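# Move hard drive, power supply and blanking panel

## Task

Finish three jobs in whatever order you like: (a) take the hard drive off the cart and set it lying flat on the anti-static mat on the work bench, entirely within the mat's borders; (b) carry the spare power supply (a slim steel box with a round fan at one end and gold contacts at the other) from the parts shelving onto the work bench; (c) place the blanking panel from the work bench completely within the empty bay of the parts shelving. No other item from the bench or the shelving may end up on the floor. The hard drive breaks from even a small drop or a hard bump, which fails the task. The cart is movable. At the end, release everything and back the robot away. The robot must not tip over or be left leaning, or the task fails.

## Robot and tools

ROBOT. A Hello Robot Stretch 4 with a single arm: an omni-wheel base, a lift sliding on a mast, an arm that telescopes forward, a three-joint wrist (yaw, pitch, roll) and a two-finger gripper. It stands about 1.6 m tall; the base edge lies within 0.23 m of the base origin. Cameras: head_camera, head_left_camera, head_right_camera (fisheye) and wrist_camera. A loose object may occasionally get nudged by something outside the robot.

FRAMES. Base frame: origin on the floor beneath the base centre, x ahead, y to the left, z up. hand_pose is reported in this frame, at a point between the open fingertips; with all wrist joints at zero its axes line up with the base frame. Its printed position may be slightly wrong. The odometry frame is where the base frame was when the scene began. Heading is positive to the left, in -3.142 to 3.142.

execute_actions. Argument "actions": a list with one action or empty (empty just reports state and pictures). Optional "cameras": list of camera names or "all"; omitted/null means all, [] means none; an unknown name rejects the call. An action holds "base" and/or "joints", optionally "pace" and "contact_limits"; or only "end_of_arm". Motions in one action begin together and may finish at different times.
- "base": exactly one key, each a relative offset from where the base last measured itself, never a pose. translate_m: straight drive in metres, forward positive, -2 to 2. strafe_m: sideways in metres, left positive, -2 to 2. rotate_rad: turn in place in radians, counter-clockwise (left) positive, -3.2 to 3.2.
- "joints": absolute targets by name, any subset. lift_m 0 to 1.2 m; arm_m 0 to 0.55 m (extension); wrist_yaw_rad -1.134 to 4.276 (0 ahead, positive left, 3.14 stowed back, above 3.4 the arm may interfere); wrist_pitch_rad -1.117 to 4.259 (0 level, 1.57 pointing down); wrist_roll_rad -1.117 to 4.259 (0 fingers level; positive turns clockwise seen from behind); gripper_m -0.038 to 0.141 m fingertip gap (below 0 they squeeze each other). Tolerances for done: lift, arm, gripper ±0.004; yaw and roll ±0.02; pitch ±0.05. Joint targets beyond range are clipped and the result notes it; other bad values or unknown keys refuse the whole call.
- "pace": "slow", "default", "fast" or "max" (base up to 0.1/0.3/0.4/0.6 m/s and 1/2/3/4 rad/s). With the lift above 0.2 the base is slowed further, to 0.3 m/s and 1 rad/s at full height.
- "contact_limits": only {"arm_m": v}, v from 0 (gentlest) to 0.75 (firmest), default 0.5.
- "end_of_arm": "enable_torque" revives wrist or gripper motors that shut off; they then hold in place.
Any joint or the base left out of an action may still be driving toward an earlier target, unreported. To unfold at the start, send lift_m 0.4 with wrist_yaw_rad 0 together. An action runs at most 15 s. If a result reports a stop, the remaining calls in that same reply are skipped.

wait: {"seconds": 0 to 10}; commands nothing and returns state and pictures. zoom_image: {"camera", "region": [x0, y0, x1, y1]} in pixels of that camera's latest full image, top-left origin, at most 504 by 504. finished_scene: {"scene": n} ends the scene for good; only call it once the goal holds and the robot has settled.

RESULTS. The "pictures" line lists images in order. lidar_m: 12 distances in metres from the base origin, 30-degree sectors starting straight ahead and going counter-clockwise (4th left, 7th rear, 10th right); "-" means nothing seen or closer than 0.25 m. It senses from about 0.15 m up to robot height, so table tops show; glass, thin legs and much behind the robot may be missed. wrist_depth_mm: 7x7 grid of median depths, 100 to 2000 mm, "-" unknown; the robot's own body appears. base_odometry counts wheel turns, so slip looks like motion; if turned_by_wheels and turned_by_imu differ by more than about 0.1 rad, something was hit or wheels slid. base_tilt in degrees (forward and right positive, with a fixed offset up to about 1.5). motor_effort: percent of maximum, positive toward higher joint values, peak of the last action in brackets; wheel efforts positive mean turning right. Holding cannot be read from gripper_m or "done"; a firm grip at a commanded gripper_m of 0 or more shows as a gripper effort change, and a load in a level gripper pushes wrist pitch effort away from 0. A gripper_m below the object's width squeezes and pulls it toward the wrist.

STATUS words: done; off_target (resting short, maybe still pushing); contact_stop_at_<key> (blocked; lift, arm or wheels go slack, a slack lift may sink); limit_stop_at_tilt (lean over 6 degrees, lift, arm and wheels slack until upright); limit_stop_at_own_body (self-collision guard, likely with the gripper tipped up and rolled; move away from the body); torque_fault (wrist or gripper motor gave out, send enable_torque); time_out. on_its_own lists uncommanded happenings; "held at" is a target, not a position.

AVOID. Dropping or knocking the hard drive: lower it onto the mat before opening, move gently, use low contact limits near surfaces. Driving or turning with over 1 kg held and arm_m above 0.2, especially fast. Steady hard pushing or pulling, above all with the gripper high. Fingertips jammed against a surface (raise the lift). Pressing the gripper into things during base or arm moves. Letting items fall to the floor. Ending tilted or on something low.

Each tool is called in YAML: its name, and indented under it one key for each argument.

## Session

execute_actions:
  actions:
    - {"joints":{"lift_m":0.5,"wrist_yaw_rad":0}}

Scene clock: 2.47 s.
base_odometry: x=+0.000 y=+0.000 heading=+0.000 (m, m, rad; odometry frame)
turned_by_wheels: +0.000 (rad since the last result)
turned_by_imu: +0.000 (rad since the last result)
base_tilt: forward=-0.2 right=-0.1 (deg)
lidar_m: 1.73 2.45 1.16 1.27 1.93 1.96 1.68 1.33 0.93 0.99 2.10 1.99
base_status: not commanded
joint_positions: lift_m=+0.500 arm_m=+0.001 wrist_yaw_rad=+0.001 wrist_pitch_rad=+0.012 wrist_roll_rad=+0.019 gripper_m=+0.057
joint_status: all done
motor_effort: lift_m=+23(23) arm_m=+0(0) wrist_yaw_rad=-3(9) wrist_pitch_rad=-6(7) wrist_roll_rad=+0(1) gripper_m=-4(4) wheel_0=+0(0) wheel_1=+0(0) wheel_2=+0(0) (%)
hand_pose: x=+0.4602 y=-0.0873 z=+0.6744 quat_wxyz=(+1.000, +0.010, +0.006, +0.000) (m; base frame)
wrist_depth_mm: - - - - 1921 1708 1537 / - - - - 1921 1756 1537 / - - - - 1863 1708 1537 / - - - - 1983 1708 1537 / - - - - 1808 1756 1499 / 1983 - 212 - 220 1708 1499 / 1808 1708 1618 931 1576 1618 1537
pictures: head_camera, head_left_camera, head_right_camera, wrist_camera
camera_calibration (this result's frames):
wrist_camera: T_world_to_cam=[[0.0340219, -0.999304, -0.015303, -0.0805241], [0.0194109, 0.0159697, -0.999684, 0.73032], [0.999233, 0.0337142, 0.0199407, -0.244643], [0, 0, 0, 1]] pos_world=[0.233019, -0.0838831, 0.733736]
Images, in order (width x height): head_camera 420x560, head_left_camera 420x672, head_right_camera 420x672, wrist_camera 616x392.

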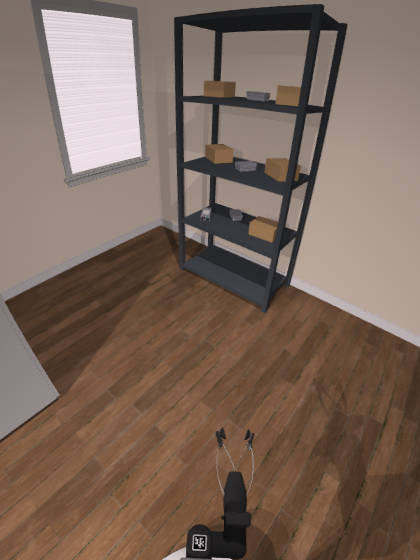

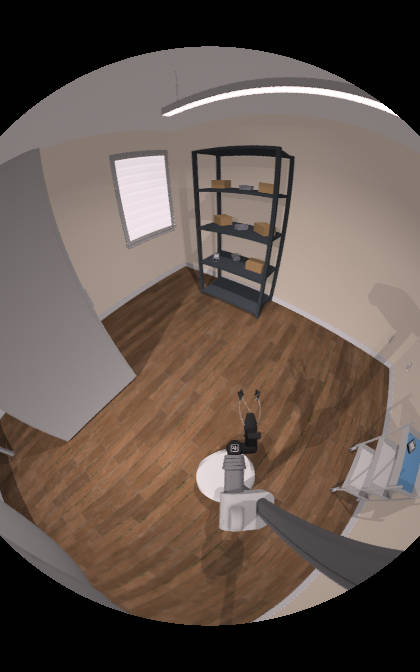

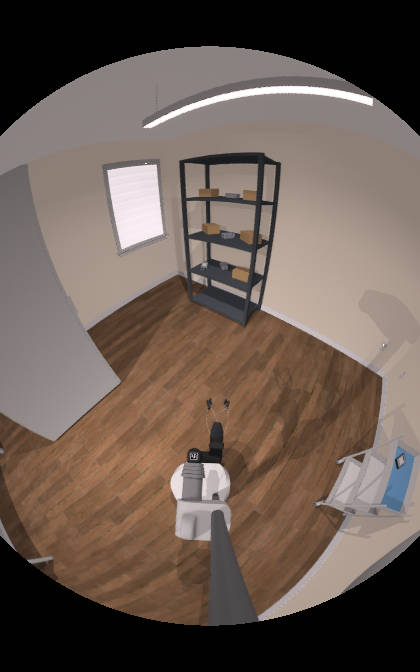

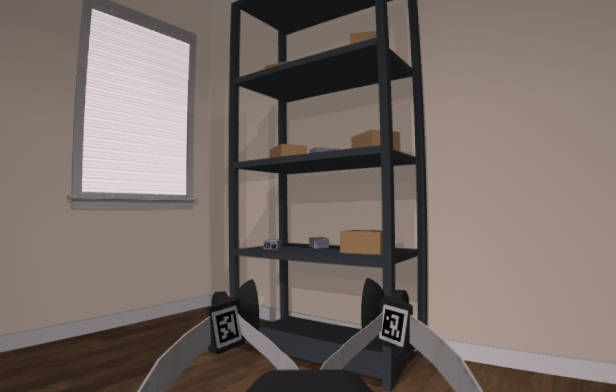

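execute_actions:
  actions:
    - {"base":{"rotate_rad":-1.6},"joints":{"lift_m":1.1,"wrist_pitch_rad":0.9,"gripper_m":0.11}}
  cameras: ["head_camera","wrist_camera"]

Scene clock: 18.77 s.
base_odometry: x=+0.000 y=+0.000 heading=-1.600 (m, m, rad; odometry frame)
turned_by_wheels: -1.600 (rad since the last result)
turned_by_imu: -1.588 (rad since the last result)
base_tilt: forward=-0.3 right=-0.2 (deg)
lidar_m: 0.97 2.09 2.06 1.73 2.47 1.20 1.30 1.93 1.94 1.73 1.35 0.97
base_status: done
joint_positions: lift_m=+1.100 arm_m=+0.001 wrist_yaw_rad=+0.000 wrist_pitch_rad=+0.901 wrist_roll_rad=+0.019 gripper_m=+0.110
joint_status: all done
motor_effort: lift_m=+23(24) arm_m=+0(0) wrist_yaw_rad=-1(3) wrist_pitch_rad=-3(3) wrist_roll_rad=+0(1) gripper_m=-1(1) wheel_0=+2(5) wheel_1=+1(7) wheel_2=+1(8) (%)
hand_pose: x=+0.3508 y=-0.0874 z=+1.0517 quat_wxyz=(+0.900, +0.009, +0.435, -0.004) (m; base frame)
wrist_depth_mm: 1756 1983 1576 1229 1138 991 878 / 1863 - 1863 1078 1098 1078 960 / 1921 1983 1921 1281 1308 1229 1060 / 1756 1708 1661 1464 1464 1366 1182 / 1537 1499 1499 1464 1464 1464 1308 / 1336 1366 1281 1336 1308 1308 1308 / 1229 1205 1182 149 1205 1182 1205
pictures: head_camera, wrist_camera
camera_calibration (this result's frames):
wrist_camera: T_world_to_cam=[[0.00931803, -0.99932, -0.0356674, -0.0410763], [-0.7639, 0.0159032, -0.645139, 1.01157], [0.645268, 0.0332578, -0.763232, 0.804998], [0, 0, 0, 1]] pos_world=[0.253682, -0.083908, 1.26554]
Images, in order (width x height): head_camera 420x560, wrist_camera 616x392.

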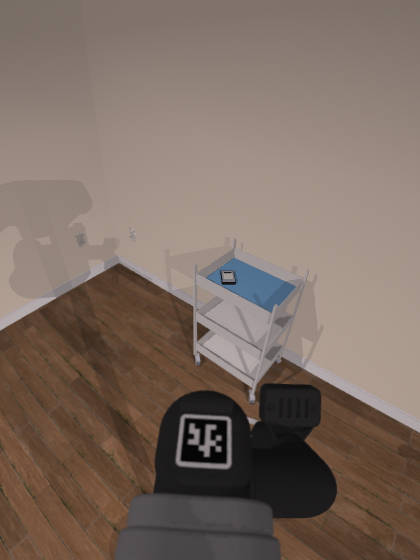

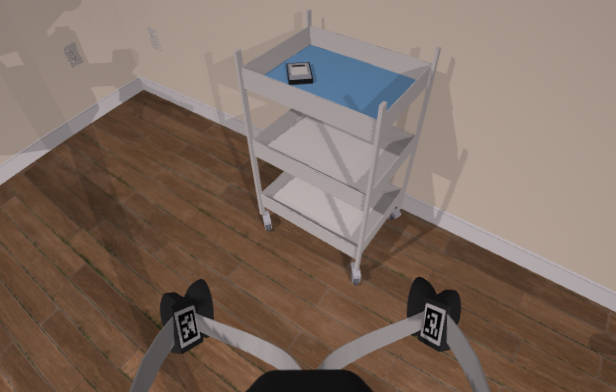

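execute_actions:
  actions:
    - {"base":{"translate_m":0.6},"joints":{"wrist_pitch_rad":1.57,"arm_m":0.4,"lift_m":1.05}}
  cameras: ["wrist_camera"]

Scene clock: 35.33 s.
base_odometry: x=-0.017 y=-0.600 heading=-1.600 (m, m, rad; odometry frame)
turned_by_wheels: +0.000 (rad since the last result)
turned_by_imu: +0.002 (rad since the last result)
base_tilt: forward=-0.3 right=-0.3 (deg)
lidar_m: 0.46 1.36 1.72 1.70 2.00 1.72 1.82 2.36 2.37 1.07 0.82 0.40
base_status: done
joint_positions: lift_m=+1.050 arm_m=+0.398 wrist_yaw_rad=+0.000 wrist_pitch_rad=+1.570 wrist_roll_rad=+0.019 gripper_m=+0.110
joint_status: all done
motor_effort: lift_m=+17(21) arm_m=+8(9) wrist_yaw_rad=-3(0) wrist_pitch_rad=+1(6) wrist_roll_rad=+0(0) gripper_m=+1(1) wheel_0=+0(4) wheel_1=+0(2) wheel_2=+2(9) (%)
hand_pose: x=+0.5696 y=-0.0874 z=+0.9399 quat_wxyz=(+0.707, +0.007, +0.707, -0.007) (m; base frame)
wrist_depth_mm: 1229 1205 1078 634 525 424 366 / 1205 1205 1229 508 504 508 427 / 1182 1182 1205 504 504 504 521 / 1182 1182 500 484 500 500 488 / 1182 1160 496 496 500 496 484 / 1182 1160 430 496 492 488 1160 / 1160 1160 1138 148 488 459 1138
pictures: wrist_camera
camera_calibration (this result's frames):
wrist_camera: T_world_to_cam=[[-0.0146941, -0.999323, -0.0337151, -0.0352734], [-0.999347, 0.015791, -0.0325007, 0.664907], [0.0330111, 0.0332155, -0.998903, 1.14872], [0, 0, 0, 1]] pos_world=[0.626034, -0.0839045, 1.16788]
Images, in order (width x height): wrist_camera 616x392.

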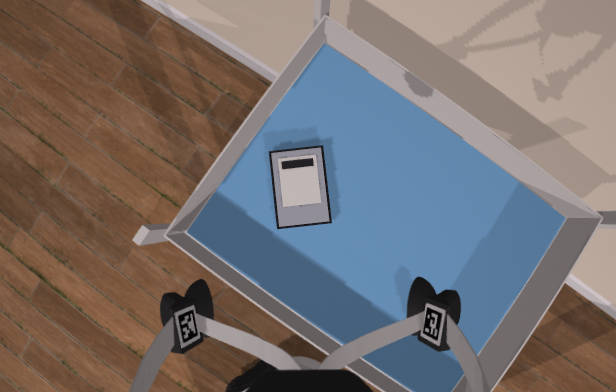

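execute_actions:
  actions:
    - {"base":{"strafe_m":0.013},"joints":{"arm_m":0.48,"wrist_roll_rad":-0.08,"gripper_m":0.1,"lift_m":0.88},"pace":"slow"}
  cameras: ["wrist_camera"]

Scene clock: 48.63 s.
base_odometry: x=-0.004 y=-0.600 heading=-1.600 (m, m, rad; odometry frame)
turned_by_wheels: +0.000 (rad since the last result)
turned_by_imu: -0.001 (rad since the last result)
base_tilt: forward=-0.3 right=-0.1 (deg)
lidar_m: 0.48 1.36 1.70 1.72 2.00 1.69 1.82 2.35 2.41 1.10 0.86 0.41
base_status: done
joint_positions: lift_m=+0.880 arm_m=+0.478 wrist_yaw_rad=+0.000 wrist_pitch_rad=+1.570 wrist_roll_rad=-0.080 gripper_m=+0.100
joint_status: all done
motor_effort: lift_m=+15(16) arm_m=+9(8) wrist_yaw_rad=-2(2) wrist_pitch_rad=+0(1) wrist_roll_rad=-1(1) gripper_m=+2(0) wheel_0=-1(3) wheel_1=+1(6) wheel_2=+0(1) (%)
hand_pose: x=+0.6496 y=-0.0874 z=+0.7701 quat_wxyz=(+0.707, -0.028, +0.706, +0.028) (m; base frame)
wrist_depth_mm: 1025 1025 991 640 298 345 289 / 1025 1025 1008 338 334 347 332 / 1008 1008 1025 329 330 329 373 / 1008 1008 329 330 329 329 322 / 1008 991 327 312 327 325 327 / 991 325 222 310 322 322 324 / 621 287 322 149 320 320 322
pictures: wrist_camera
camera_calibration (this result's frames):
wrist_camera: T_world_to_cam=[[0.0841547, -0.995885, -0.03363, -0.103802], [-0.996014, -0.0830681, -0.0324981, 0.728462], [0.0295708, 0.0362308, -0.998906, 0.978894], [0, 0, 0, 1]] pos_world=[0.705347, -0.078329, 0.998006]
Images, in order (width x height): wrist_camera 616x392.

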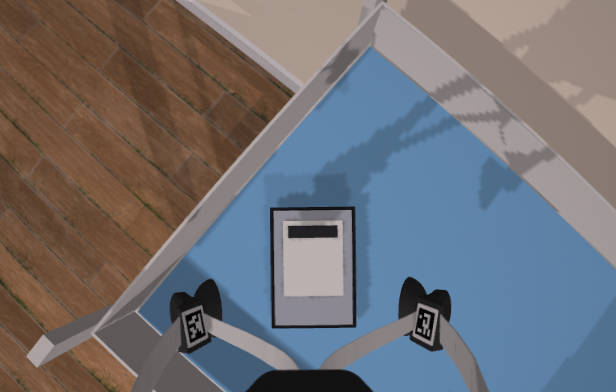

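execute_actions:
  actions:
    - {"joints":{"lift_m":0.8},"pace":"slow"}
  cameras: []

execute_actions:
  actions:
    - {"joints":{"lift_m":0.788},"pace":"slow"}
  cameras: ["wrist_camera"]

Scene clock: 56.30 s.
base_odometry: x=-0.004 y=-0.600 heading=-1.600 (m, m, rad; odometry frame)
turned_by_wheels: +0.000 (rad since the last result)
turned_by_imu: +0.000 (rad since the last result)
base_tilt: forward=-0.3 right=-0.1 (deg)
lidar_m: 0.46 1.36 1.71 1.72 1.98 1.69 1.81 2.35 2.40 1.10 0.86 0.41
base_status: not commanded
joint_positions: lift_m=+0.800 arm_m=+0.478 wrist_yaw_rad=+0.000 wrist_pitch_rad=+1.570 wrist_roll_rad=-0.080 gripper_m=+0.100
joint_status: all done
motor_effort: lift_m=+15(16) arm_m=+9(8) wrist_yaw_rad=-1(2) wrist_pitch_rad=+0(0) wrist_roll_rad=-2(1) gripper_m=-1(1) wheel_0=-1(1) wheel_1=+2(1) wheel_2=+1(0) (%)
hand_pose: x=+0.6496 y=-0.0874 z=+0.6900 quat_wxyz=(+0.707, -0.028, +0.706, +0.028) (m; base frame)
wrist_depth_mm: 960 946 946 245 254 222 - / 931 931 931 252 253 251 220 / 931 931 243 251 250 250 249 / 931 917 249 249 248 248 247 / 917 239 248 232 246 246 246 / 904 246 222 229 229 244 244 / 216 243 243 149 243 242 -
pictures: none
No camera images: the call's "cameras" was empty. Leave "cameras" out to get every camera's image.

Scene clock: 57.07 s.
base_odometry: x=-0.004 y=-0.600 heading=-1.600 (m, m, rad; odometry frame)
turned_by_wheels: +0.000 (rad since the last result)
turned_by_imu: +0.000 (rad since the last result)
base_tilt: forward=-0.4 right=-0.2 (deg)
lidar_m: 0.44 1.34 1.71 1.71 2.02 1.69 1.83 2.37 2.40 1.10 0.84 0.42
base_status: not commanded
joint_positions: lift_m=+0.789 arm_m=+0.478 wrist_yaw_rad=-0.001 wrist_pitch_rad=+1.573 wrist_roll_rad=-0.080 gripper_m=+0.100
joint_status: all done
motor_effort: lift_m=+7(15) arm_m=+8(9) wrist_yaw_rad=+0(0) wrist_pitch_rad=-9(9) wrist_roll_rad=-1(1) gripper_m=+1(0) wheel_0=-1(1) wheel_1=+2(2) wheel_2=+1(0) (%)
hand_pose: x=+0.6486 y=-0.0874 z=+0.6788 quat_wxyz=(+0.706, -0.028, +0.707, +0.028) (m; base frame)
wrist_depth_mm: 946 946 946 237 248 220 - / 931 931 931 245 246 245 217 / 931 917 229 244 244 244 243 / 917 917 242 242 242 242 242 / 904 229 241 224 240 240 239 / 221 238 224 224 223 238 237 / 216 236 236 221 236 236 -
pictures: wrist_camera
camera_calibration (this result's frames):
wrist_camera: T_world_to_cam=[[0.0834472, -0.995936, -0.0338935, -0.106158], [-0.996161, -0.0824664, -0.0293734, 0.722567], [0.026459, 0.0362145, -0.998994, 0.889812], [0, 0, 0, 1]] pos_world=[0.705108, -0.0783628, 0.906543]
Images, in order (width x height): wrist_camera 616x392.

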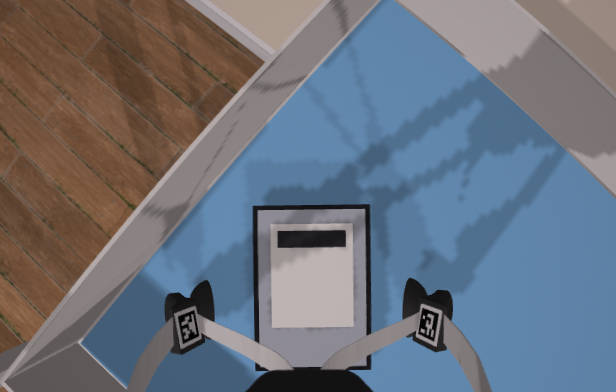

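execute_actions:
  actions:
    - {"joints":{"gripper_m":0.03},"pace":"slow"}
  cameras: []

execute_actions:
  actions:
    - {"joints":{"lift_m":1.12},"pace":"slow"}
  cameras: ["wrist_camera"]

execute_actions:
  actions:
    - {"joints":{"arm_m":0.1,"wrist_roll_rad":0.0},"base":{"rotate_rad":-2.6},"pace":"slow"}

Scene clock: 74.60 s.
base_odometry: x=-0.004 y=-0.600 heading=-1.600 (m, m, rad; odometry frame)
turned_by_wheels: +0.000 (rad since the last result)
turned_by_imu: -0.001 (rad since the last result)
base_tilt: forward=-0.2 right=-0.2 (deg)
lidar_m: 0.47 1.35 1.71 1.70 1.99 1.68 1.80 2.35 2.40 1.08 0.85 0.40
base_status: not commanded
joint_positions: lift_m=+0.789 arm_m=+0.479 wrist_yaw_rad=+0.000 wrist_pitch_rad=+1.568 wrist_roll_rad=-0.080 gripper_m=+0.030
joint_status: all done
motor_effort: lift_m=+12(12) arm_m=+8(8) wrist_yaw_rad=-2(1) wrist_pitch_rad=+6(10) wrist_roll_rad=-1(2) gripper_m=-21(23) wheel_0=-1(1) wheel_1=+2(2) wheel_2=+1(1) (%)
hand_pose: x=+0.6502 y=-0.0874 z=+0.6783 quat_wxyz=(+0.708, -0.028, +0.706, +0.028) (m; base frame)
wrist_depth_mm: 946 946 946 230 245 220 - / 946 931 931 242 243 242 216 / 917 917 224 241 241 240 240 / 917 917 240 239 239 238 238 / 904 225 236 221 236 236 236 / 219 236 210 220 206 235 235 / 216 234 226 219 231 159 -
pictures: none
No camera images: the call's "cameras" was empty. Leave "cameras" out to get every camera's image.

Scene clock: 77.83 s.
base_odometry: x=-0.004 y=-0.600 heading=-1.600 (m, m, rad; odometry frame)
turned_by_wheels: +0.000 (rad since the last result)
turned_by_imu: +0.000 (rad since the last result)
base_tilt: forward=-0.2 right=-0.2 (deg)
lidar_m: 0.46 1.34 1.72 1.70 2.01 1.68 1.83 2.33 2.40 1.10 0.84 0.42
base_status: not commanded
joint_positions: lift_m=+1.120 arm_m=+0.479 wrist_yaw_rad=+0.000 wrist_pitch_rad=+1.570 wrist_roll_rad=-0.080 gripper_m=+0.030
joint_status: all done
motor_effort: lift_m=+24(25) arm_m=+8(8) wrist_yaw_rad=-1(2) wrist_pitch_rad=+1(7) wrist_roll_rad=-2(1) gripper_m=-19(21) wheel_0=-1(1) wheel_1=+1(2) wheel_2=+1(1) (%)
hand_pose: x=+0.6497 y=-0.0874 z=+1.0093 quat_wxyz=(+0.707, -0.028, +0.706, +0.028) (m; base frame)
wrist_depth_mm: 1281 1281 1078 640 445 343 289 / 1281 1281 1255 904 569 407 332 / 1255 1255 1229 1182 580 517 404 / 1255 1229 1255 564 569 615 500 / 1229 1229 564 223 564 564 647 / 1281 1255 217 220 208 554 535 / 1205 1229 707 218 559 492 1205
pictures: wrist_camera
camera_calibration (this result's frames):
wrist_camera: T_world_to_cam=[[0.0843743, -0.995867, -0.0336175, -0.0959217], [-0.995991, -0.0832829, -0.032645, 0.736506], [0.0297103, 0.0362372, -0.998901, 1.21781], [0, 0, 0, 1]] pos_world=[0.705466, -0.078317, 1.23729]
Images, in order (width x height): wrist_camera 616x392.

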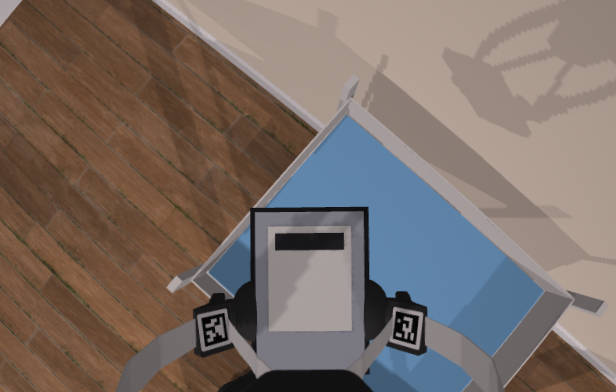

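Scene clock: 82.90 s.
base_odometry: x=-0.004 y=-0.600 heading=+2.084 (m, m, rad; odometry frame)
turned_by_wheels: -2.600 (rad since the last result)
turned_by_imu: -2.580 (rad since the last result)
base_tilt: forward=-0.3 right=-0.2 (deg)
lidar_m: 2.34 2.31 1.11 0.83 0.42 0.47 1.41 1.71 1.71 2.01 1.68 1.80
base_status: done
joint_positions: lift_m=+1.120 arm_m=+0.102 wrist_yaw_rad=+0.000 wrist_pitch_rad=+1.570 wrist_roll_rad=+0.000 gripper_m=+0.030
joint_status: all done
motor_effort: lift_m=+24(24) arm_m=-9(9) wrist_yaw_rad=-4(4) wrist_pitch_rad=+1(1) wrist_roll_rad=+0(3) gripper_m=-22(23) wheel_0=+2(6) wheel_1=+1(3) wheel_2=+1(5) (%)
hand_pose: x=+0.2727 y=-0.0874 z=+1.0093 quat_wxyz=(+0.707, +0.000, +0.707, +0.000) (m; base frame)
wrist_depth_mm: 1255 1255 1281 1281 1255 1281 1255 / 1281 1255 1255 1281 1255 1281 1255 / 1255 1255 1255 1255 1255 1255 1255 / 1255 1229 1229 1255 1255 1255 1255 / 1255 1255 1255 223 1229 1229 1229 / 1255 1255 217 221 208 1229 1229 / 1229 1205 609 219 1205 1229 1205
pictures: head_camera, head_left_camera, head_right_camera, wrist_camera
camera_calibration (this result's frames):
wrist_camera: T_world_to_cam=[[0.0050021, -0.99942, -0.0336983, -0.0426933], [-0.999464, -0.00390687, -0.0324889, 0.368751], [0.0323384, 0.0338428, -0.998904, 1.2281], [0, 0, 0, 1]] pos_world=[0.329053, -0.0827901, 1.2373]
Images, in order (width x height): head_camera 420x560, head_left_camera 420x672, head_right_camera 420x672, wrist_camera 616x392.

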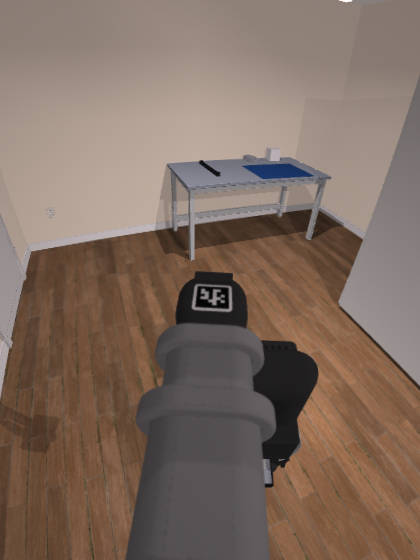

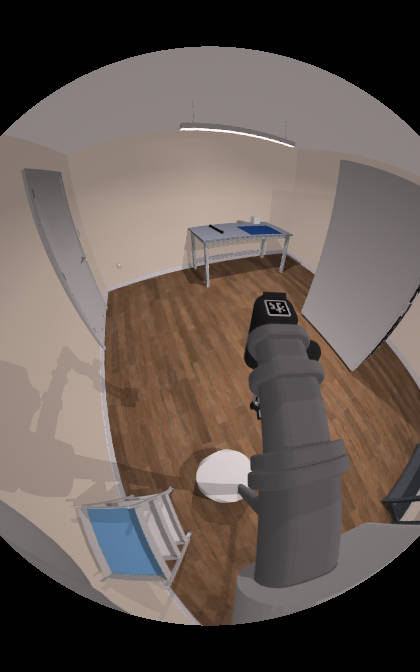

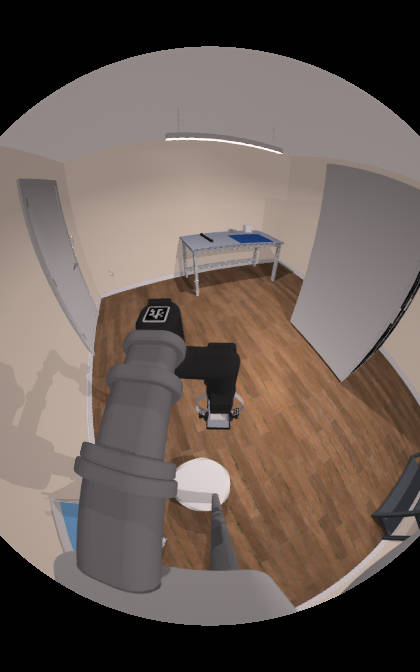

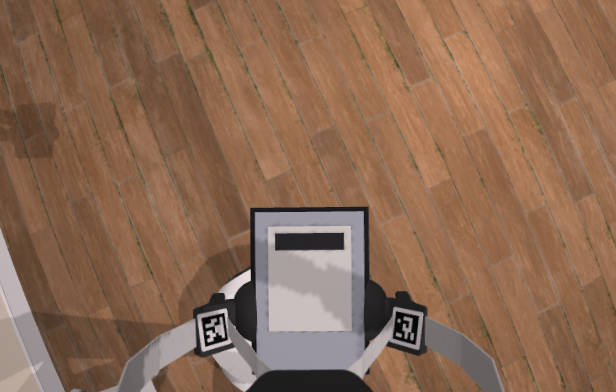

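execute_actions:
  actions:
    - {"base":{"translate_m":1.8}}
  cameras: []

execute_actions:
  actions:
    - {"base":{"rotate_rad":0.39},"pace":"slow"}
  cameras: ["head_camera"]

Scene clock: 100.00 s.
base_odometry: x=-0.888 y=+0.968 heading=+2.084 (m, m, rad; odometry frame)
turned_by_wheels: +0.000 (rad since the last result)
turned_by_imu: +0.007 (rad since the last result)
base_tilt: forward=-0.5 right=-0.1 (deg)
lidar_m: 0.59 0.59 1.46 1.55 1.54 1.71 2.01 2.94 1.23 1.05 1.53 0.75
base_status: done
joint_positions: lift_m=+1.120 arm_m=+0.102 wrist_yaw_rad=+0.000 wrist_pitch_rad=+1.570 wrist_roll_rad=+0.000 gripper_m=+0.030
joint_status: not commanded
motor_effort: lift_m=+23(24) arm_m=-9(9) wrist_yaw_rad=-1(2) wrist_pitch_rad=+0(0) wrist_roll_rad=+0(0) gripper_m=-21(19) wheel_0=+2(6) wheel_1=+1(4) wheel_2=+0(8) (%)
hand_pose: x=+0.2727 y=-0.0874 z=+1.0094 quat_wxyz=(+0.707, +0.000, +0.707, +0.000) (m; base frame)
wrist_depth_mm: 1281 496 1281 1281 1281 1255 1229 / 1281 1281 1281 1281 1281 1255 1281 / 1255 1281 1255 1229 1255 1229 1229 / 1255 1255 1229 1255 1255 1255 1229 / 1255 1229 1255 223 1229 1205 1229 / 1229 1229 218 220 208 1205 1229 / 1229 1229 615 219 1205 1205 1229
pictures: none
No camera images: the call's "cameras" was empty. Leave "cameras" out to get every camera's image.

Scene clock: 101.53 s.
base_odometry: x=-0.888 y=+0.968 heading=+2.474 (m, m, rad; odometry frame)
turned_by_wheels: +0.390 (rad since the last result)
turned_by_imu: +0.386 (rad since the last result)
base_tilt: forward=-0.3 right=-0.1 (deg)
lidar_m: 0.59 1.41 1.61 1.50 1.63 2.00 3.42 1.38 1.05 1.50 0.86 0.60
base_status: done
joint_positions: lift_m=+1.120 arm_m=+0.102 wrist_yaw_rad=+0.000 wrist_pitch_rad=+1.570 wrist_roll_rad=+0.000 gripper_m=+0.030
joint_status: not commanded
motor_effort: lift_m=+23(23) arm_m=-9(9) wrist_yaw_rad=-2(0) wrist_pitch_rad=+0(0) wrist_roll_rad=+0(0) gripper_m=-22(23) wheel_0=-1(3) wheel_1=-2(7) wheel_2=-2(6) (%)
hand_pose: x=+0.2727 y=-0.0874 z=+1.0094 quat_wxyz=(+0.707, +0.000, +0.707, +0.000) (m; base frame)
wrist_depth_mm: 1281 1281 1308 1255 1281 1255 1281 / 1281 1255 1255 1281 1281 1255 1281 / 1281 1255 1255 1255 1281 1255 1255 / 1255 1255 1255 1255 1255 1255 1229 / 1255 1229 1229 223 1229 1229 1229 / 1255 1229 217 221 208 1205 1229 / 1229 1205 615 219 1205 1205 1205
pictures: head_camera
Images, in order (width x height): head_camera 420x560.

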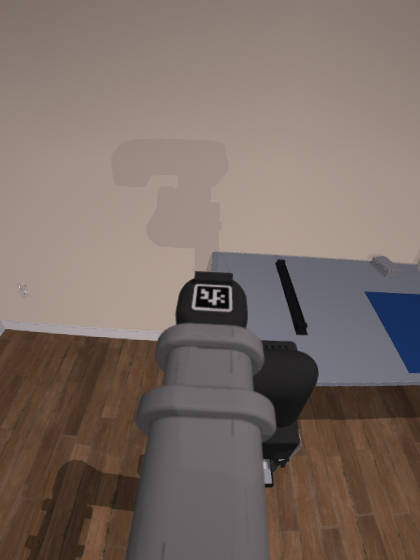

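execute_actions:
  actions:
    - {"base":{"strafe_m":-0.78},"pace":"slow"}
  cameras: []

execute_actions:
  actions:
    - {"base":{"translate_m":0.14},"joints":{"arm_m":0.46},"pace":"slow"}
  cameras: []

execute_actions:
  actions:
    - {"joints":{"lift_m":1.07},"pace":"slow"}
  cameras: ["head_camera","wrist_camera"]

Scene clock: 125.30 s.
base_odometry: x=-0.405 y=+1.580 heading=+2.474 (m, m, rad; odometry frame)
turned_by_wheels: +0.000 (rad since the last result)
turned_by_imu: +0.001 (rad since the last result)
base_tilt: forward=-0.3 right=-0.2 (deg)
lidar_m: 0.59 0.60 0.87 2.32 2.43 2.74 0.79 0.42 0.54 1.37 0.85 0.60
base_status: done
joint_positions: lift_m=+1.120 arm_m=+0.102 wrist_yaw_rad=+0.000 wrist_pitch_rad=+1.570 wrist_roll_rad=+0.000 gripper_m=+0.030
joint_status: not commanded
motor_effort: lift_m=+23(23) arm_m=-8(9) wrist_yaw_rad=+0(2) wrist_pitch_rad=+0(1) wrist_roll_rad=+0(0) gripper_m=-19(21) wheel_0=+1(5) wheel_1=-1(4) wheel_2=-1(1) (%)
hand_pose: x=+0.2727 y=-0.0874 z=+1.0094 quat_wxyz=(+0.707, +0.000, +0.707, +0.000) (m; base frame)
wrist_depth_mm: 1281 1281 1308 1255 1255 1281 1281 / 1281 1281 1281 1281 1255 1281 917 / 1281 1229 1255 1255 1229 1255 1255 / 1255 1281 1255 1255 1255 1229 1205 / 1229 1255 1255 223 1255 1255 1229 / 1229 1255 217 220 208 1229 1229 / 1205 1229 609 219 1205 1205 1205
pictures: none
No camera images: the call's "cameras" was empty. Leave "cameras" out to get every camera's image.

Scene clock: 130.17 s.
base_odometry: x=-0.515 y=+1.667 heading=+2.474 (m, m, rad; odometry frame)
turned_by_wheels: +0.000 (rad since the last result)
turned_by_imu: +0.000 (rad since the last result)
base_tilt: forward=-0.3 right=-0.2 (deg)
lidar_m: 0.45 0.47 0.67 2.32 2.43 2.74 0.78 0.56 0.75 1.37 0.64 0.46
base_status: done
joint_positions: lift_m=+1.120 arm_m=+0.458 wrist_yaw_rad=+0.000 wrist_pitch_rad=+1.570 wrist_roll_rad=+0.000 gripper_m=+0.030
joint_status: all done
motor_effort: lift_m=+23(23) arm_m=+9(6) wrist_yaw_rad=-3(1) wrist_pitch_rad=+0(0) wrist_roll_rad=+0(0) gripper_m=-22(20) wheel_0=+2(3) wheel_1=+2(3) wheel_2=-1(6) (%)
hand_pose: x=+0.6295 y=-0.0874 z=+1.0094 quat_wxyz=(+0.707, +0.000, +0.707, +0.000) (m; base frame)
wrist_depth_mm: 484 484 480 480 477 477 480 / 480 484 477 477 477 473 473 / 477 477 473 469 473 473 473 / 477 477 473 473 469 466 462 / 469 473 466 223 466 469 462 / 466 466 217 220 208 459 459 / 466 462 340 219 459 455 459
pictures: none
No camera images: the call's "cameras" was empty. Leave "cameras" out to get every camera's image.

Scene clock: 131.47 s.
base_odometry: x=-0.515 y=+1.667 heading=+2.474 (m, m, rad; odometry frame)
turned_by_wheels: +0.000 (rad since the last result)
turned_by_imu: +0.000 (rad since the last result)
base_tilt: forward=-0.4 right=-0.1 (deg)
lidar_m: 0.44 0.47 0.66 2.34 2.44 2.73 0.80 0.56 0.72 1.39 0.63 0.46
base_status: not commanded
joint_positions: lift_m=+1.070 arm_m=+0.458 wrist_yaw_rad=+0.000 wrist_pitch_rad=+1.570 wrist_roll_rad=+0.000 gripper_m=+0.030
joint_status: all done
motor_effort: lift_m=+16(22) arm_m=+9(9) wrist_yaw_rad=-2(2) wrist_pitch_rad=+0(0) wrist_roll_rad=+0(1) gripper_m=-20(19) wheel_0=+2(2) wheel_1=+2(2) wheel_2=-1(1) (%)
hand_pose: x=+0.6295 y=-0.0874 z=+0.9600 quat_wxyz=(+0.707, +0.000, +0.707, +0.000) (m; base frame)
wrist_depth_mm: 433 433 430 430 430 427 424 / 433 430 427 427 424 424 427 / 424 427 424 424 421 424 418 / 424 424 421 418 421 421 418 / 421 421 415 223 415 413 413 / 418 415 216 220 208 410 410 / 415 413 314 219 407 410 407
pictures: head_camera, wrist_camera
camera_calibration (this result's frames):
wrist_camera: T_world_to_cam=[[0.0049567, -0.99942, -0.0336991, -0.0461125], [-0.99947, -0.00386718, -0.0323195, 0.7236], [0.0321704, 0.0338414, -0.998909, 1.16735], [0, 0, 0, 1]] pos_world=[0.685891, -0.0827924, 1.18791]
Images, in order (width x height): head_camera 420x560, wrist_camera 616x392.

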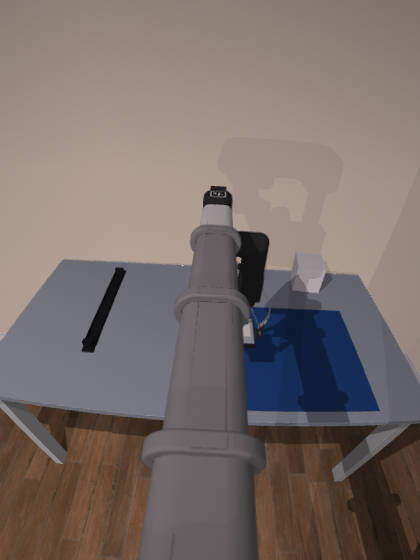

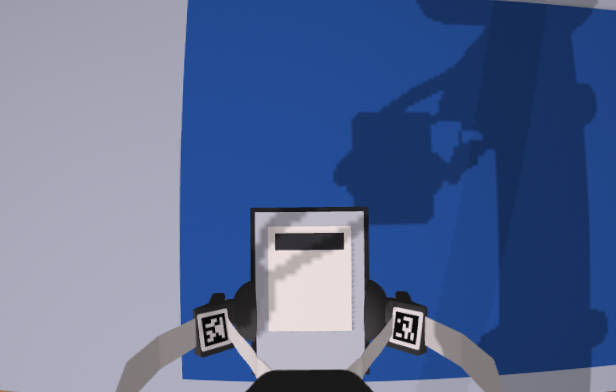

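execute_actions:
  actions:
    - {"base":{"strafe_m":-0.12},"joints":{"arm_m":0.55},"pace":"slow"}
  cameras: []

execute_actions:
  actions:
    - {"joints":{"lift_m":0.92},"pace":"slow"}
  cameras: ["wrist_camera"]

Scene clock: 145.20 s.
base_odometry: x=-0.441 y=+1.761 heading=+2.474 (m, m, rad; odometry frame)
turned_by_wheels: +0.000 (rad since the last result)
turned_by_imu: +0.000 (rad since the last result)
base_tilt: forward=-0.2 right=-0.2 (deg)
lidar_m: 0.44 0.48 0.68 2.44 2.56 2.91 0.52 0.53 0.74 1.26 0.64 0.46
base_status: done
joint_positions: lift_m=+1.070 arm_m=+0.548 wrist_yaw_rad=+0.000 wrist_pitch_rad=+1.570 wrist_roll_rad=+0.000 gripper_m=+0.030
joint_status: all done
motor_effort: lift_m=+16(16) arm_m=+8(10) wrist_yaw_rad=-2(2) wrist_pitch_rad=+0(0) wrist_roll_rad=+0(0) gripper_m=-21(20) wheel_0=+2(6) wheel_1=+0(8) wheel_2=+0(1) (%)
hand_pose: x=+0.7196 y=-0.0874 z=+0.9600 quat_wxyz=(+0.707, +0.000, +0.707, +0.000) (m; base frame)
wrist_depth_mm: 433 436 433 433 430 427 430 / 433 427 430 427 424 424 424 / 427 424 421 421 424 421 421 / 424 418 421 418 418 415 418 / 421 421 415 223 415 413 413 / 415 415 216 220 208 413 413 / 415 410 314 219 407 404 407
pictures: none
No camera images: the call's "cameras" was empty. Leave "cameras" out to get every camera's image.

Scene clock: 147.23 s.
base_odometry: x=-0.441 y=+1.761 heading=+2.474 (m, m, rad; odometry frame)
turned_by_wheels: +0.000 (rad since the last result)
turned_by_imu: +0.000 (rad since the last result)
base_tilt: forward=-0.3 right=-0.1 (deg)
lidar_m: 0.44 0.48 0.64 2.45 2.58 2.90 0.54 0.53 0.73 1.27 0.65 0.46
base_status: not commanded
joint_positions: lift_m=+0.920 arm_m=+0.548 wrist_yaw_rad=+0.000 wrist_pitch_rad=+1.570 wrist_roll_rad=+0.000 gripper_m=+0.030
joint_status: all done
motor_effort: lift_m=+16(15) arm_m=+9(8) wrist_yaw_rad=-2(3) wrist_pitch_rad=+0(0) wrist_roll_rad=+1(0) gripper_m=-23(21) wheel_0=+2(2) wheel_1=+0(0) wheel_2=+0(1) (%)
hand_pose: x=+0.7196 y=-0.0874 z=+0.8100 quat_wxyz=(+0.707, +0.000, +0.707, +0.000) (m; base frame)
wrist_depth_mm: 276 276 276 274 274 273 274 / 273 273 273 272 272 271 271 / 271 271 271 270 270 268 270 / 271 270 270 268 268 267 267 / 268 268 267 223 265 265 265 / 265 265 217 220 208 263 264 / 264 263 241 220 260 260 -
pictures: wrist_camera
camera_calibration (this result's frames):
wrist_camera: T_world_to_cam=[[0.00496224, -0.99942, -0.033699, -0.0516173], [-0.999469, -0.0038721, -0.0323378, 0.808737], [0.0321886, 0.0338416, -0.998909, 1.01462], [0, 0, 0, 1]] pos_world=[0.775905, -0.0827921, 1.03792]
Images, in order (width x height): wrist_camera 616x392.

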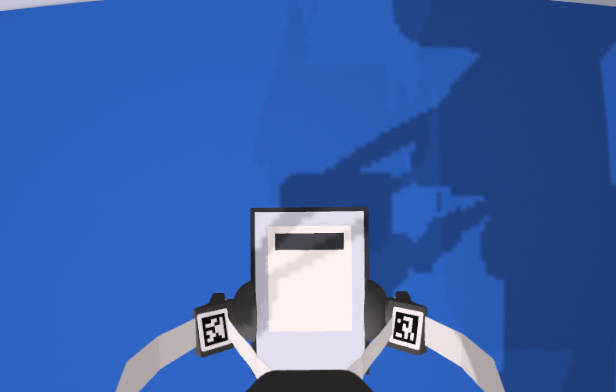

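execute_actions:
  actions:
    - {"joints":{"lift_m":0.893},"pace":"slow"}
  cameras: []

Scene clock: 153.27 s.
base_odometry: x=-0.441 y=+1.761 heading=+2.474 (m, m, rad; odometry frame)
turned_by_wheels: +0.000 (rad since the last result)
turned_by_imu: +0.000 (rad since the last result)
base_tilt: forward=-0.3 right=-0.2 (deg)
lidar_m: 0.43 0.48 0.66 2.44 2.56 2.89 0.53 0.53 0.74 1.26 0.66 0.45
base_status: not commanded
joint_positions: lift_m=+0.893 arm_m=+0.548 wrist_yaw_rad=+0.000 wrist_pitch_rad=+1.570 wrist_roll_rad=+0.000 gripper_m=+0.030
joint_status: all done
motor_effort: lift_m=+16(17) arm_m=+8(9) wrist_yaw_rad=-3(2) wrist_pitch_rad=+0(0) wrist_roll_rad=+0(0) gripper_m=-21(21) wheel_0=+2(2) wheel_1=+0(0) wheel_2=+0(0) (%)
hand_pose: x=+0.7196 y=-0.0874 z=+0.7830 quat_wxyz=(+0.707, +0.000, +0.707, +0.000) (m; base frame)
wrist_depth_mm: 248 248 248 247 246 246 - / 247 246 245 245 244 244 242 / 245 244 242 243 242 241 242 / 243 243 241 241 241 239 239 / 240 240 240 223 238 238 237 / 238 238 217 221 208 237 236 / 237 236 229 219 235 234 -
pictures: none
No camera images: the call's "cameras" was empty. Leave "cameras" out to get every camera's image.

execute_actions:
  actions:
    - {"joints":{"gripper_m":0.11},"pace":"slow"}
  cameras: []

execute_actions:
  actions:
    - {"joints":{"lift_m":1.02}}
  cameras: ["wrist_camera"]

execute_actions:
  actions:
    - {"base":{"strafe_m":0.64},"joints":{"arm_m":0.2,"wrist_pitch_rad":0.8}}
  cameras: ["wrist_camera"]

Scene clock: 169.03 s.
base_odometry: x=-0.441 y=+1.761 heading=+2.474 (m, m, rad; odometry frame)
turned_by_wheels: +0.000 (rad since the last result)
turned_by_imu: -0.001 (rad since the last result)
base_tilt: forward=-0.4 right=-0.2 (deg)
lidar_m: 0.43 0.47 0.63 2.45 2.55 2.92 0.52 0.52 0.73 1.26 0.65 0.48
base_status: not commanded
joint_positions: lift_m=+0.893 arm_m=+0.548 wrist_yaw_rad=+0.000 wrist_pitch_rad=+1.570 wrist_roll_rad=+0.000 gripper_m=+0.110
joint_status: all done
motor_effort: lift_m=+16(16) arm_m=+8(9) wrist_yaw_rad=-3(0) wrist_pitch_rad=+0(6) wrist_roll_rad=+1(0) gripper_m=+2(22) wheel_0=+2(2) wheel_1=+0(0) wheel_2=+0(0) (%)
hand_pose: x=+0.7195 y=-0.0874 z=+0.7830 quat_wxyz=(+0.707, +0.000, +0.707, +0.000) (m; base frame)
wrist_depth_mm: 250 249 249 248 248 247 - / 248 247 247 246 246 246 246 / 246 246 246 244 243 244 244 / 243 244 243 242 242 242 242 / 242 241 240 225 239 240 239 / 240 240 224 224 223 237 237 / 238 237 237 148 236 236 -
pictures: none
No camera images: the call's "cameras" was empty. Leave "cameras" out to get every camera's image.

Scene clock: 170.63 s.
base_odometry: x=-0.441 y=+1.761 heading=+2.474 (m, m, rad; odometry frame)
turned_by_wheels: +0.000 (rad since the last result)
turned_by_imu: +0.000 (rad since the last result)
base_tilt: forward=-0.3 right=-0.2 (deg)
lidar_m: 0.44 0.45 0.68 2.43 2.56 2.93 0.52 0.52 0.76 1.27 0.63 0.44
base_status: not commanded
joint_positions: lift_m=+1.020 arm_m=+0.548 wrist_yaw_rad=+0.000 wrist_pitch_rad=+1.570 wrist_roll_rad=+0.000 gripper_m=+0.110
joint_status: all done
motor_effort: lift_m=+23(23) arm_m=+9(8) wrist_yaw_rad=-2(1) wrist_pitch_rad=-1(1) wrist_roll_rad=+0(1) gripper_m=+1(3) wheel_0=+2(1) wheel_1=+0(0) wheel_2=+0(0) (%)
hand_pose: x=+0.7195 y=-0.0874 z=+0.9094 quat_wxyz=(+0.707, +0.000, +0.707, +0.000) (m; base frame)
wrist_depth_mm: 379 382 379 382 379 377 377 / 377 377 375 377 373 375 373 / 375 375 373 370 370 370 370 / 373 370 368 368 370 366 366 / 368 368 364 351 368 366 364 / 366 364 364 349 362 362 362 / 364 364 364 147 359 359 357
pictures: wrist_camera
camera_calibration (this result's frames):
wrist_camera: T_world_to_cam=[[0.00447048, -0.999422, -0.0336999, -0.0479117], [-0.999477, -0.0033863, -0.0321604, 0.811751], [0.0320277, 0.033826, -0.998914, 1.11407], [0, 0, 0, 1]] pos_world=[0.77586, -0.0828196, 1.13735]
Images, in order (width x height): wrist_camera 616x392.

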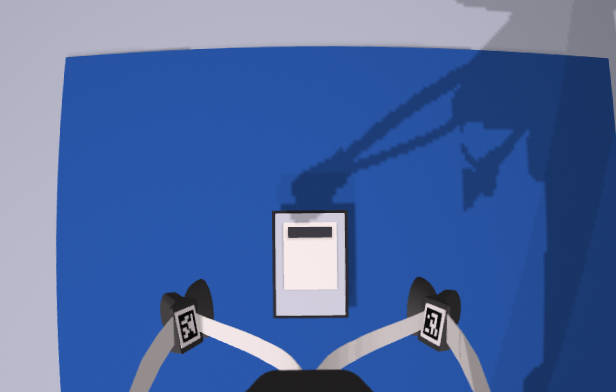

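Scene clock: 174.10 s.
base_odometry: x=-0.837 y=+1.258 heading=+2.474 (m, m, rad; odometry frame)
turned_by_wheels: +0.000 (rad since the last result)
turned_by_imu: -0.003 (rad since the last result)
base_tilt: forward=-0.3 right=-0.2 (deg)
lidar_m: 0.43 0.46 1.70 1.79 1.91 2.26 3.57 1.01 0.87 1.91 0.65 0.46
base_status: done
joint_positions: lift_m=+1.020 arm_m=+0.202 wrist_yaw_rad=+0.000 wrist_pitch_rad=+0.802 wrist_roll_rad=+0.000 gripper_m=+0.110
joint_status: all done
motor_effort: lift_m=+23(23) arm_m=-9(10) wrist_yaw_rad=-1(1) wrist_pitch_rad=-5(7) wrist_roll_rad=+0(0) gripper_m=+0(0) wheel_0=-1(8) wheel_1=-2(7) wheel_2=-1(0) (%)
hand_pose: x=+0.5731 y=-0.0874 z=+0.9906 quat_wxyz=(+0.921, +0.000, +0.390, +0.000) (m; base frame)
wrist_depth_mm: 750 768 759 768 778 778 759 / 820 831 842 842 854 854 820 / 931 891 759 741 759 750 732 / 1060 627 627 627 634 634 627 / 1229 539 544 539 539 544 535 / 477 469 452 477 466 462 469 / 421 415 415 148 421 415 424
pictures: wrist_camera
camera_calibration (this result's frames):
wrist_camera: T_world_to_cam=[[0.0267042, -0.999423, -0.0209684, -0.0698931], [-0.696276, -0.00354514, -0.717766, 1.17342], [0.717278, 0.0337672, -0.695969, 0.507051], [0, 0, 0, 1]] pos_world=[0.455193, -0.0828146, 1.19367]
Images, in order (width x height): wrist_camera 616x392.

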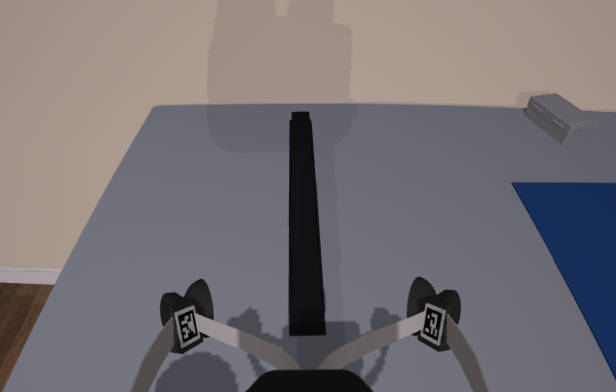

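execute_actions:
  actions:
    - {"joints":{"arm_m":0.46,"lift_m":0.9}}
  cameras: []

execute_actions:
  actions:
    - {"joints":{"lift_m":0.825},"pace":"slow"}
  cameras: ["wrist_camera"]

execute_actions:
  actions:
    - {"joints":{"gripper_m":0.0}}
  cameras: []

execute_actions:
  actions:
    - {"joints":{"lift_m":0.95}}
  cameras: []

execute_actions:
  actions:
    - {"joints":{"arm_m":0.0},"base":{"translate_m":-0.5}}
  cameras: ["wrist_camera"]

Scene clock: 186.30 s.
base_odometry: x=-0.837 y=+1.258 heading=+2.474 (m, m, rad; odometry frame)
turned_by_wheels: +0.000 (rad since the last result)
turned_by_imu: +0.000 (rad since the last result)
base_tilt: forward=-0.3 right=-0.1 (deg)
lidar_m: 0.44 0.46 1.69 1.79 1.91 2.26 3.59 1.03 0.87 1.92 0.66 0.46
base_status: not commanded
joint_positions: lift_m=+0.900 arm_m=+0.458 wrist_yaw_rad=+0.000 wrist_pitch_rad=+0.802 wrist_roll_rad=+0.000 gripper_m=+0.110
joint_status: all done
motor_effort: lift_m=+16(21) arm_m=+9(7) wrist_yaw_rad=-3(2) wrist_pitch_rad=-4(5) wrist_roll_rad=+0(0) gripper_m=-5(1) wheel_0=-1(1) wheel_1=-2(2) wheel_2=-1(0) (%)
hand_pose: x=+0.8300 y=-0.0874 z=+0.8713 quat_wxyz=(+0.921, +0.000, +0.390, +0.000) (m; base frame)
wrist_depth_mm: 508 512 512 517 521 521 517 / 559 559 569 569 569 574 574 / 621 544 539 539 539 539 544 / 452 449 452 452 452 452 452 / 387 389 389 387 392 389 384 / 336 338 325 340 334 330 336 / 303 298 300 149 301 298 304
pictures: none
No camera images: the call's "cameras" was empty. Leave "cameras" out to get every camera's image.

Scene clock: 187.80 s.
base_odometry: x=-0.837 y=+1.258 heading=+2.474 (m, m, rad; odometry frame)
turned_by_wheels: +0.000 (rad since the last result)
turned_by_imu: +0.000 (rad since the last result)
base_tilt: forward=-0.4 right=-0.3 (deg)
lidar_m: 0.42 0.49 1.72 1.78 1.88 2.26 3.58 1.04 0.88 1.91 0.66 0.47
base_status: not commanded
joint_positions: lift_m=+0.825 arm_m=+0.458 wrist_yaw_rad=+0.000 wrist_pitch_rad=+0.802 wrist_roll_rad=+0.000 gripper_m=+0.110
joint_status: all done
motor_effort: lift_m=+15(15) arm_m=+8(9) wrist_yaw_rad=-4(2) wrist_pitch_rad=-4(4) wrist_roll_rad=+0(0) gripper_m=-1(3) wheel_0=-1(1) wheel_1=-1(2) wheel_2=-1(1) (%)
hand_pose: x=+0.8300 y=-0.0874 z=+0.7963 quat_wxyz=(+0.921, +0.000, +0.390, +0.000) (m; base frame)
wrist_depth_mm: 508 508 512 517 517 521 521 / 535 512 508 504 508 512 521 / 415 410 407 407 407 410 413 / 342 342 343 340 342 342 342 / 291 294 296 291 294 294 291 / 254 255 247 255 251 251 254 / 229 226 227 149 228 226 -
pictures: wrist_camera
camera_calibration (this result's frames):
wrist_camera: T_world_to_cam=[[0.0269285, -0.999418, -0.0209599, -0.0809784], [-0.696043, -0.00369658, -0.71799, 1.21284], [0.717495, 0.0339234, -0.695738, 0.187148], [0, 0, 0, 1]] pos_world=[0.712093, -0.0827966, 0.999317]
Images, in order (width x height): wrist_camera 616x392.

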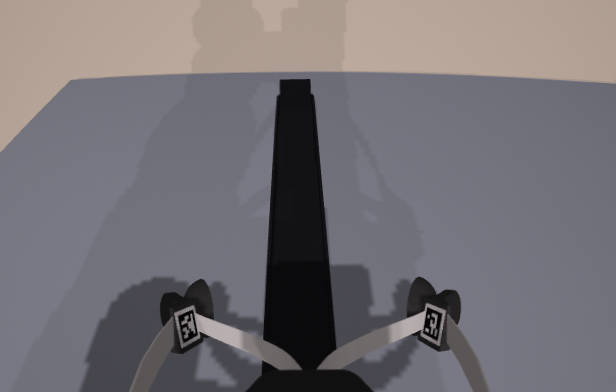

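Scene clock: 189.73 s.
base_odometry: x=-0.837 y=+1.258 heading=+2.474 (m, m, rad; odometry frame)
turned_by_wheels: +0.000 (rad since the last result)
turned_by_imu: +0.000 (rad since the last result)
base_tilt: forward=-0.2 right=-0.2 (deg)
lidar_m: 0.44 0.48 1.73 1.79 1.89 2.25 3.58 1.04 0.87 1.90 0.64 0.47
base_status: not commanded
joint_positions: lift_m=+0.825 arm_m=+0.458 wrist_yaw_rad=+0.000 wrist_pitch_rad=+0.802 wrist_roll_rad=+0.000 gripper_m=+0.000
joint_status: all done
motor_effort: lift_m=+16(15) arm_m=+8(9) wrist_yaw_rad=-3(2) wrist_pitch_rad=-4(4) wrist_roll_rad=+0(1) gripper_m=-7(6) wheel_0=-1(1) wheel_1=-1(2) wheel_2=-1(1) (%)
hand_pose: x=+0.8300 y=-0.0874 z=+0.7963 quat_wxyz=(+0.921, +0.000, +0.390, +0.000) (m; base frame)
wrist_depth_mm: 504 508 512 517 521 521 521 / 535 512 504 500 508 512 521 / 413 407 407 402 407 410 413 / 342 342 343 338 342 342 343 / 291 293 296 291 294 294 293 / 255 257 258 202 257 257 255 / 229 232 175 182 177 232 -
pictures: none
No camera images: the call's "cameras" was empty. Leave "cameras" out to get every camera's image.

Scene clock: 191.30 s.
base_odometry: x=-0.837 y=+1.258 heading=+2.474 (m, m, rad; odometry frame)
turned_by_wheels: +0.000 (rad since the last result)
turned_by_imu: +0.000 (rad since the last result)
base_tilt: forward=-0.3 right=-0.1 (deg)
lidar_m: 0.43 0.48 1.74 1.80 1.89 2.26 3.58 1.01 0.88 1.91 0.63 0.48
base_status: not commanded
joint_positions: lift_m=+0.950 arm_m=+0.458 wrist_yaw_rad=+0.000 wrist_pitch_rad=+0.802 wrist_roll_rad=+0.000 gripper_m=+0.000
joint_status: all done
motor_effort: lift_m=+23(23) arm_m=+9(9) wrist_yaw_rad=-1(3) wrist_pitch_rad=-4(4) wrist_roll_rad=+0(0) gripper_m=-8(5) wheel_0=-1(1) wheel_1=-1(2) wheel_2=-2(1) (%)
hand_pose: x=+0.8300 y=-0.0874 z=+0.9207 quat_wxyz=(+0.921, +0.000, +0.390, +0.000) (m; base frame)
wrist_depth_mm: 508 508 512 517 517 517 517 / 554 564 564 569 569 569 569 / 627 609 609 615 615 609 615 / 676 525 525 525 525 525 525 / 449 452 452 445 449 452 449 / 392 392 397 202 399 392 392 / 355 355 175 182 177 355 353
pictures: none
No camera images: the call's "cameras" was empty. Leave "cameras" out to get every camera's image.

Scene clock: 194.43 s.
base_odometry: x=-0.444 y=+0.949 heading=+2.474 (m, m, rad; odometry frame)
turned_by_wheels: +0.000 (rad since the last result)
turned_by_imu: -0.002 (rad since the last result)
base_tilt: forward=-0.3 right=-0.3 (deg)
lidar_m: 0.92 1.00 1.85 1.79 1.89 1.97 2.57 1.02 0.72 0.68 1.35 0.98
base_status: done
joint_positions: lift_m=+0.950 arm_m=+0.002 wrist_yaw_rad=+0.000 wrist_pitch_rad=+0.802 wrist_roll_rad=+0.000 gripper_m=+0.000
joint_status: all done
motor_effort: lift_m=+23(23) arm_m=-9(11) wrist_yaw_rad=-1(3) wrist_pitch_rad=-5(5) wrist_roll_rad=+0(1) gripper_m=-7(6) wheel_0=-1(5) wheel_1=+0(4) wheel_2=+1(9) (%)
hand_pose: x=+0.3739 y=-0.0874 z=+0.9206 quat_wxyz=(+0.921, +0.000, +0.390, +0.000) (m; base frame)
wrist_depth_mm: 1430 1430 1025 1008 1008 1025 1042 / 1576 1537 831 831 831 820 842 / 1756 1756 1756 1756 1808 1808 1808 / 1708 1661 1618 1708 1661 1661 1661 / 1430 1430 1430 1430 1464 1430 1430 / 1229 1255 1255 202 1255 1255 1229 / 1098 1098 174 182 177 1118 1098
pictures: wrist_camera
camera_calibration (this result's frames):
wrist_camera: T_world_to_cam=[[0.0266423, -0.999425, -0.0209797, -0.0660175], [-0.696225, -0.00349145, -0.717815, 0.984524], [0.717329, 0.0337308, -0.695918, 0.601162], [0, 0, 0, 1]] pos_world=[0.255978, -0.0828198, 1.12368]
Images, in order (width x height): wrist_camera 616x392.

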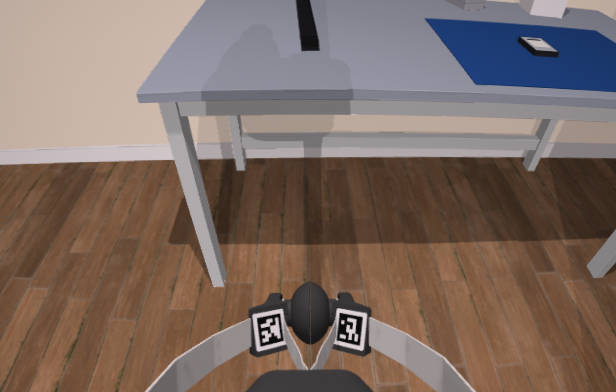

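execute_actions:
  actions:
    - {"base":{"translate_m":0.5},"joints":{"gripper_m":0.11}}
  cameras: []

execute_actions:
  actions:
    - {"joints":{"arm_m":0.46,"lift_m":0.88}}
  cameras: []

execute_actions:
  actions:
    - {"joints":{"lift_m":0.805},"pace":"slow"}
  cameras: ["wrist_camera","head_camera"]

Scene clock: 206.97 s.
base_odometry: x=-0.837 y=+1.258 heading=+2.473 (m, m, rad; odometry frame)
turned_by_wheels: +0.000 (rad since the last result)
turned_by_imu: +0.001 (rad since the last result)
base_tilt: forward=-0.3 right=-0.2 (deg)
lidar_m: 0.45 0.46 1.74 1.77 1.88 2.26 3.58 1.02 0.88 1.89 0.64 0.46
base_status: done
joint_positions: lift_m=+0.950 arm_m=+0.002 wrist_yaw_rad=+0.000 wrist_pitch_rad=+0.802 wrist_roll_rad=+0.000 gripper_m=+0.110
joint_status: all done
motor_effort: lift_m=+23(23) arm_m=-9(9) wrist_yaw_rad=-2(3) wrist_pitch_rad=-5(5) wrist_roll_rad=+0(0) gripper_m=-2(5) wheel_0=-1(2) wheel_1=+0(7) wheel_2=+0(7) (%)
hand_pose: x=+0.3739 y=-0.0874 z=+0.9206 quat_wxyz=(+0.921, +0.000, +0.390, +0.000) (m; base frame)
wrist_depth_mm: 931 931 931 946 946 946 946 / 1042 1008 778 788 788 798 809 / 1160 627 634 627 634 634 634 / 1255 525 530 530 530 530 525 / 455 455 455 455 455 452 449 / 413 410 402 410 399 404 415 / 1098 585 1098 149 1118 1098 1098
pictures: none
No camera images: the call's "cameras" was empty. Leave "cameras" out to get every camera's image.

Scene clock: 209.40 s.
base_odometry: x=-0.837 y=+1.258 heading=+2.473 (m, m, rad; odometry frame)
turned_by_wheels: +0.000 (rad since the last result)
turned_by_imu: +0.000 (rad since the last result)
base_tilt: forward=-0.3 right=-0.1 (deg)
lidar_m: 0.44 0.47 1.73 1.78 1.88 2.25 3.58 1.01 0.88 1.90 0.63 0.46
base_status: not commanded
joint_positions: lift_m=+0.880 arm_m=+0.458 wrist_yaw_rad=+0.000 wrist_pitch_rad=+0.801 wrist_roll_rad=+0.000 gripper_m=+0.110
joint_status: all done
motor_effort: lift_m=+16(21) arm_m=+9(11) wrist_yaw_rad=-3(0) wrist_pitch_rad=-4(5) wrist_roll_rad=+0(0) gripper_m=-1(0) wheel_0=-1(1) wheel_1=+0(1) wheel_2=+0(0) (%)
hand_pose: x=+0.8301 y=-0.0874 z=+0.8513 quat_wxyz=(+0.921, +0.000, +0.390, +0.000) (m; base frame)
wrist_depth_mm: 508 512 517 521 517 521 521 / 554 559 569 569 569 569 569 / 591 508 508 484 504 508 512 / 424 421 424 418 424 424 424 / 362 364 364 362 364 364 359 / 314 315 304 312 312 309 315 / 285 279 279 149 282 279 285
pictures: none
No camera images: the call's "cameras" was empty. Leave "cameras" out to get every camera's image.

Scene clock: 210.90 s.
base_odometry: x=-0.837 y=+1.258 heading=+2.473 (m, m, rad; odometry frame)
turned_by_wheels: +0.000 (rad since the last result)
turned_by_imu: +0.000 (rad since the last result)
base_tilt: forward=-0.4 right=-0.3 (deg)
lidar_m: 0.43 0.48 1.72 1.79 1.90 2.26 3.60 1.03 0.88 1.91 0.65 0.46
base_status: not commanded
joint_positions: lift_m=+0.806 arm_m=+0.458 wrist_yaw_rad=-0.001 wrist_pitch_rad=+0.798 wrist_roll_rad=+0.001 gripper_m=+0.110
joint_status: all done
motor_effort: lift_m=+11(16) arm_m=+8(9) wrist_yaw_rad=+2(0) wrist_pitch_rad=+6(6) wrist_roll_rad=-2(2) gripper_m=-6(1) wheel_0=-1(1) wheel_1=+0(0) wheel_2=-2(2) (%)
hand_pose: x=+0.8307 y=-0.0876 z=+0.7774 quat_wxyz=(+0.921, +0.001, +0.389, -0.001) (m; base frame)
wrist_depth_mm: 508 508 512 517 517 521 517 / 525 484 480 455 480 484 496 / 389 387 384 379 384 387 392 / 324 322 322 319 322 322 324 / 274 276 276 273 277 274 274 / 237 235 236 240 236 234 238 / 215 211 209 180 213 211 -
pictures: head_camera, wrist_camera
camera_calibration (this result's frames):
wrist_camera: T_world_to_cam=[[0.0252141, -0.999451, -0.0214998, -0.0797796], [-0.693555, -0.00199995, -0.720401, 1.19965], [0.719963, 0.0330755, -0.693224, 0.169473], [0, 0, 0, 1]] pos_world=[0.71202, -0.082942, 0.979998]
Images, in order (width x height): head_camera 420x560, wrist_camera 616x392.

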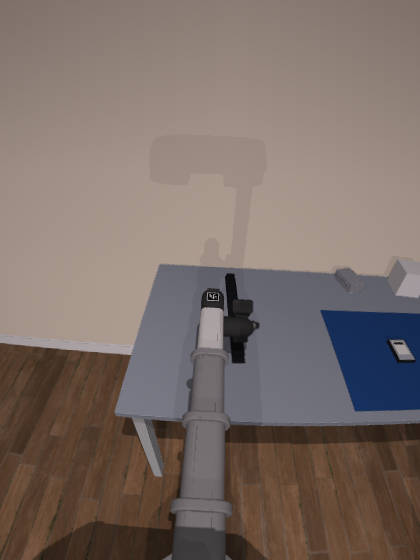

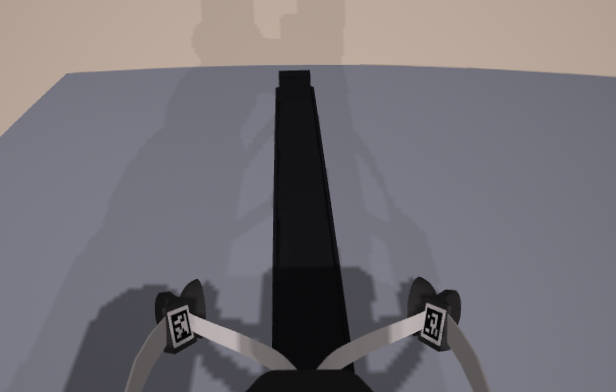

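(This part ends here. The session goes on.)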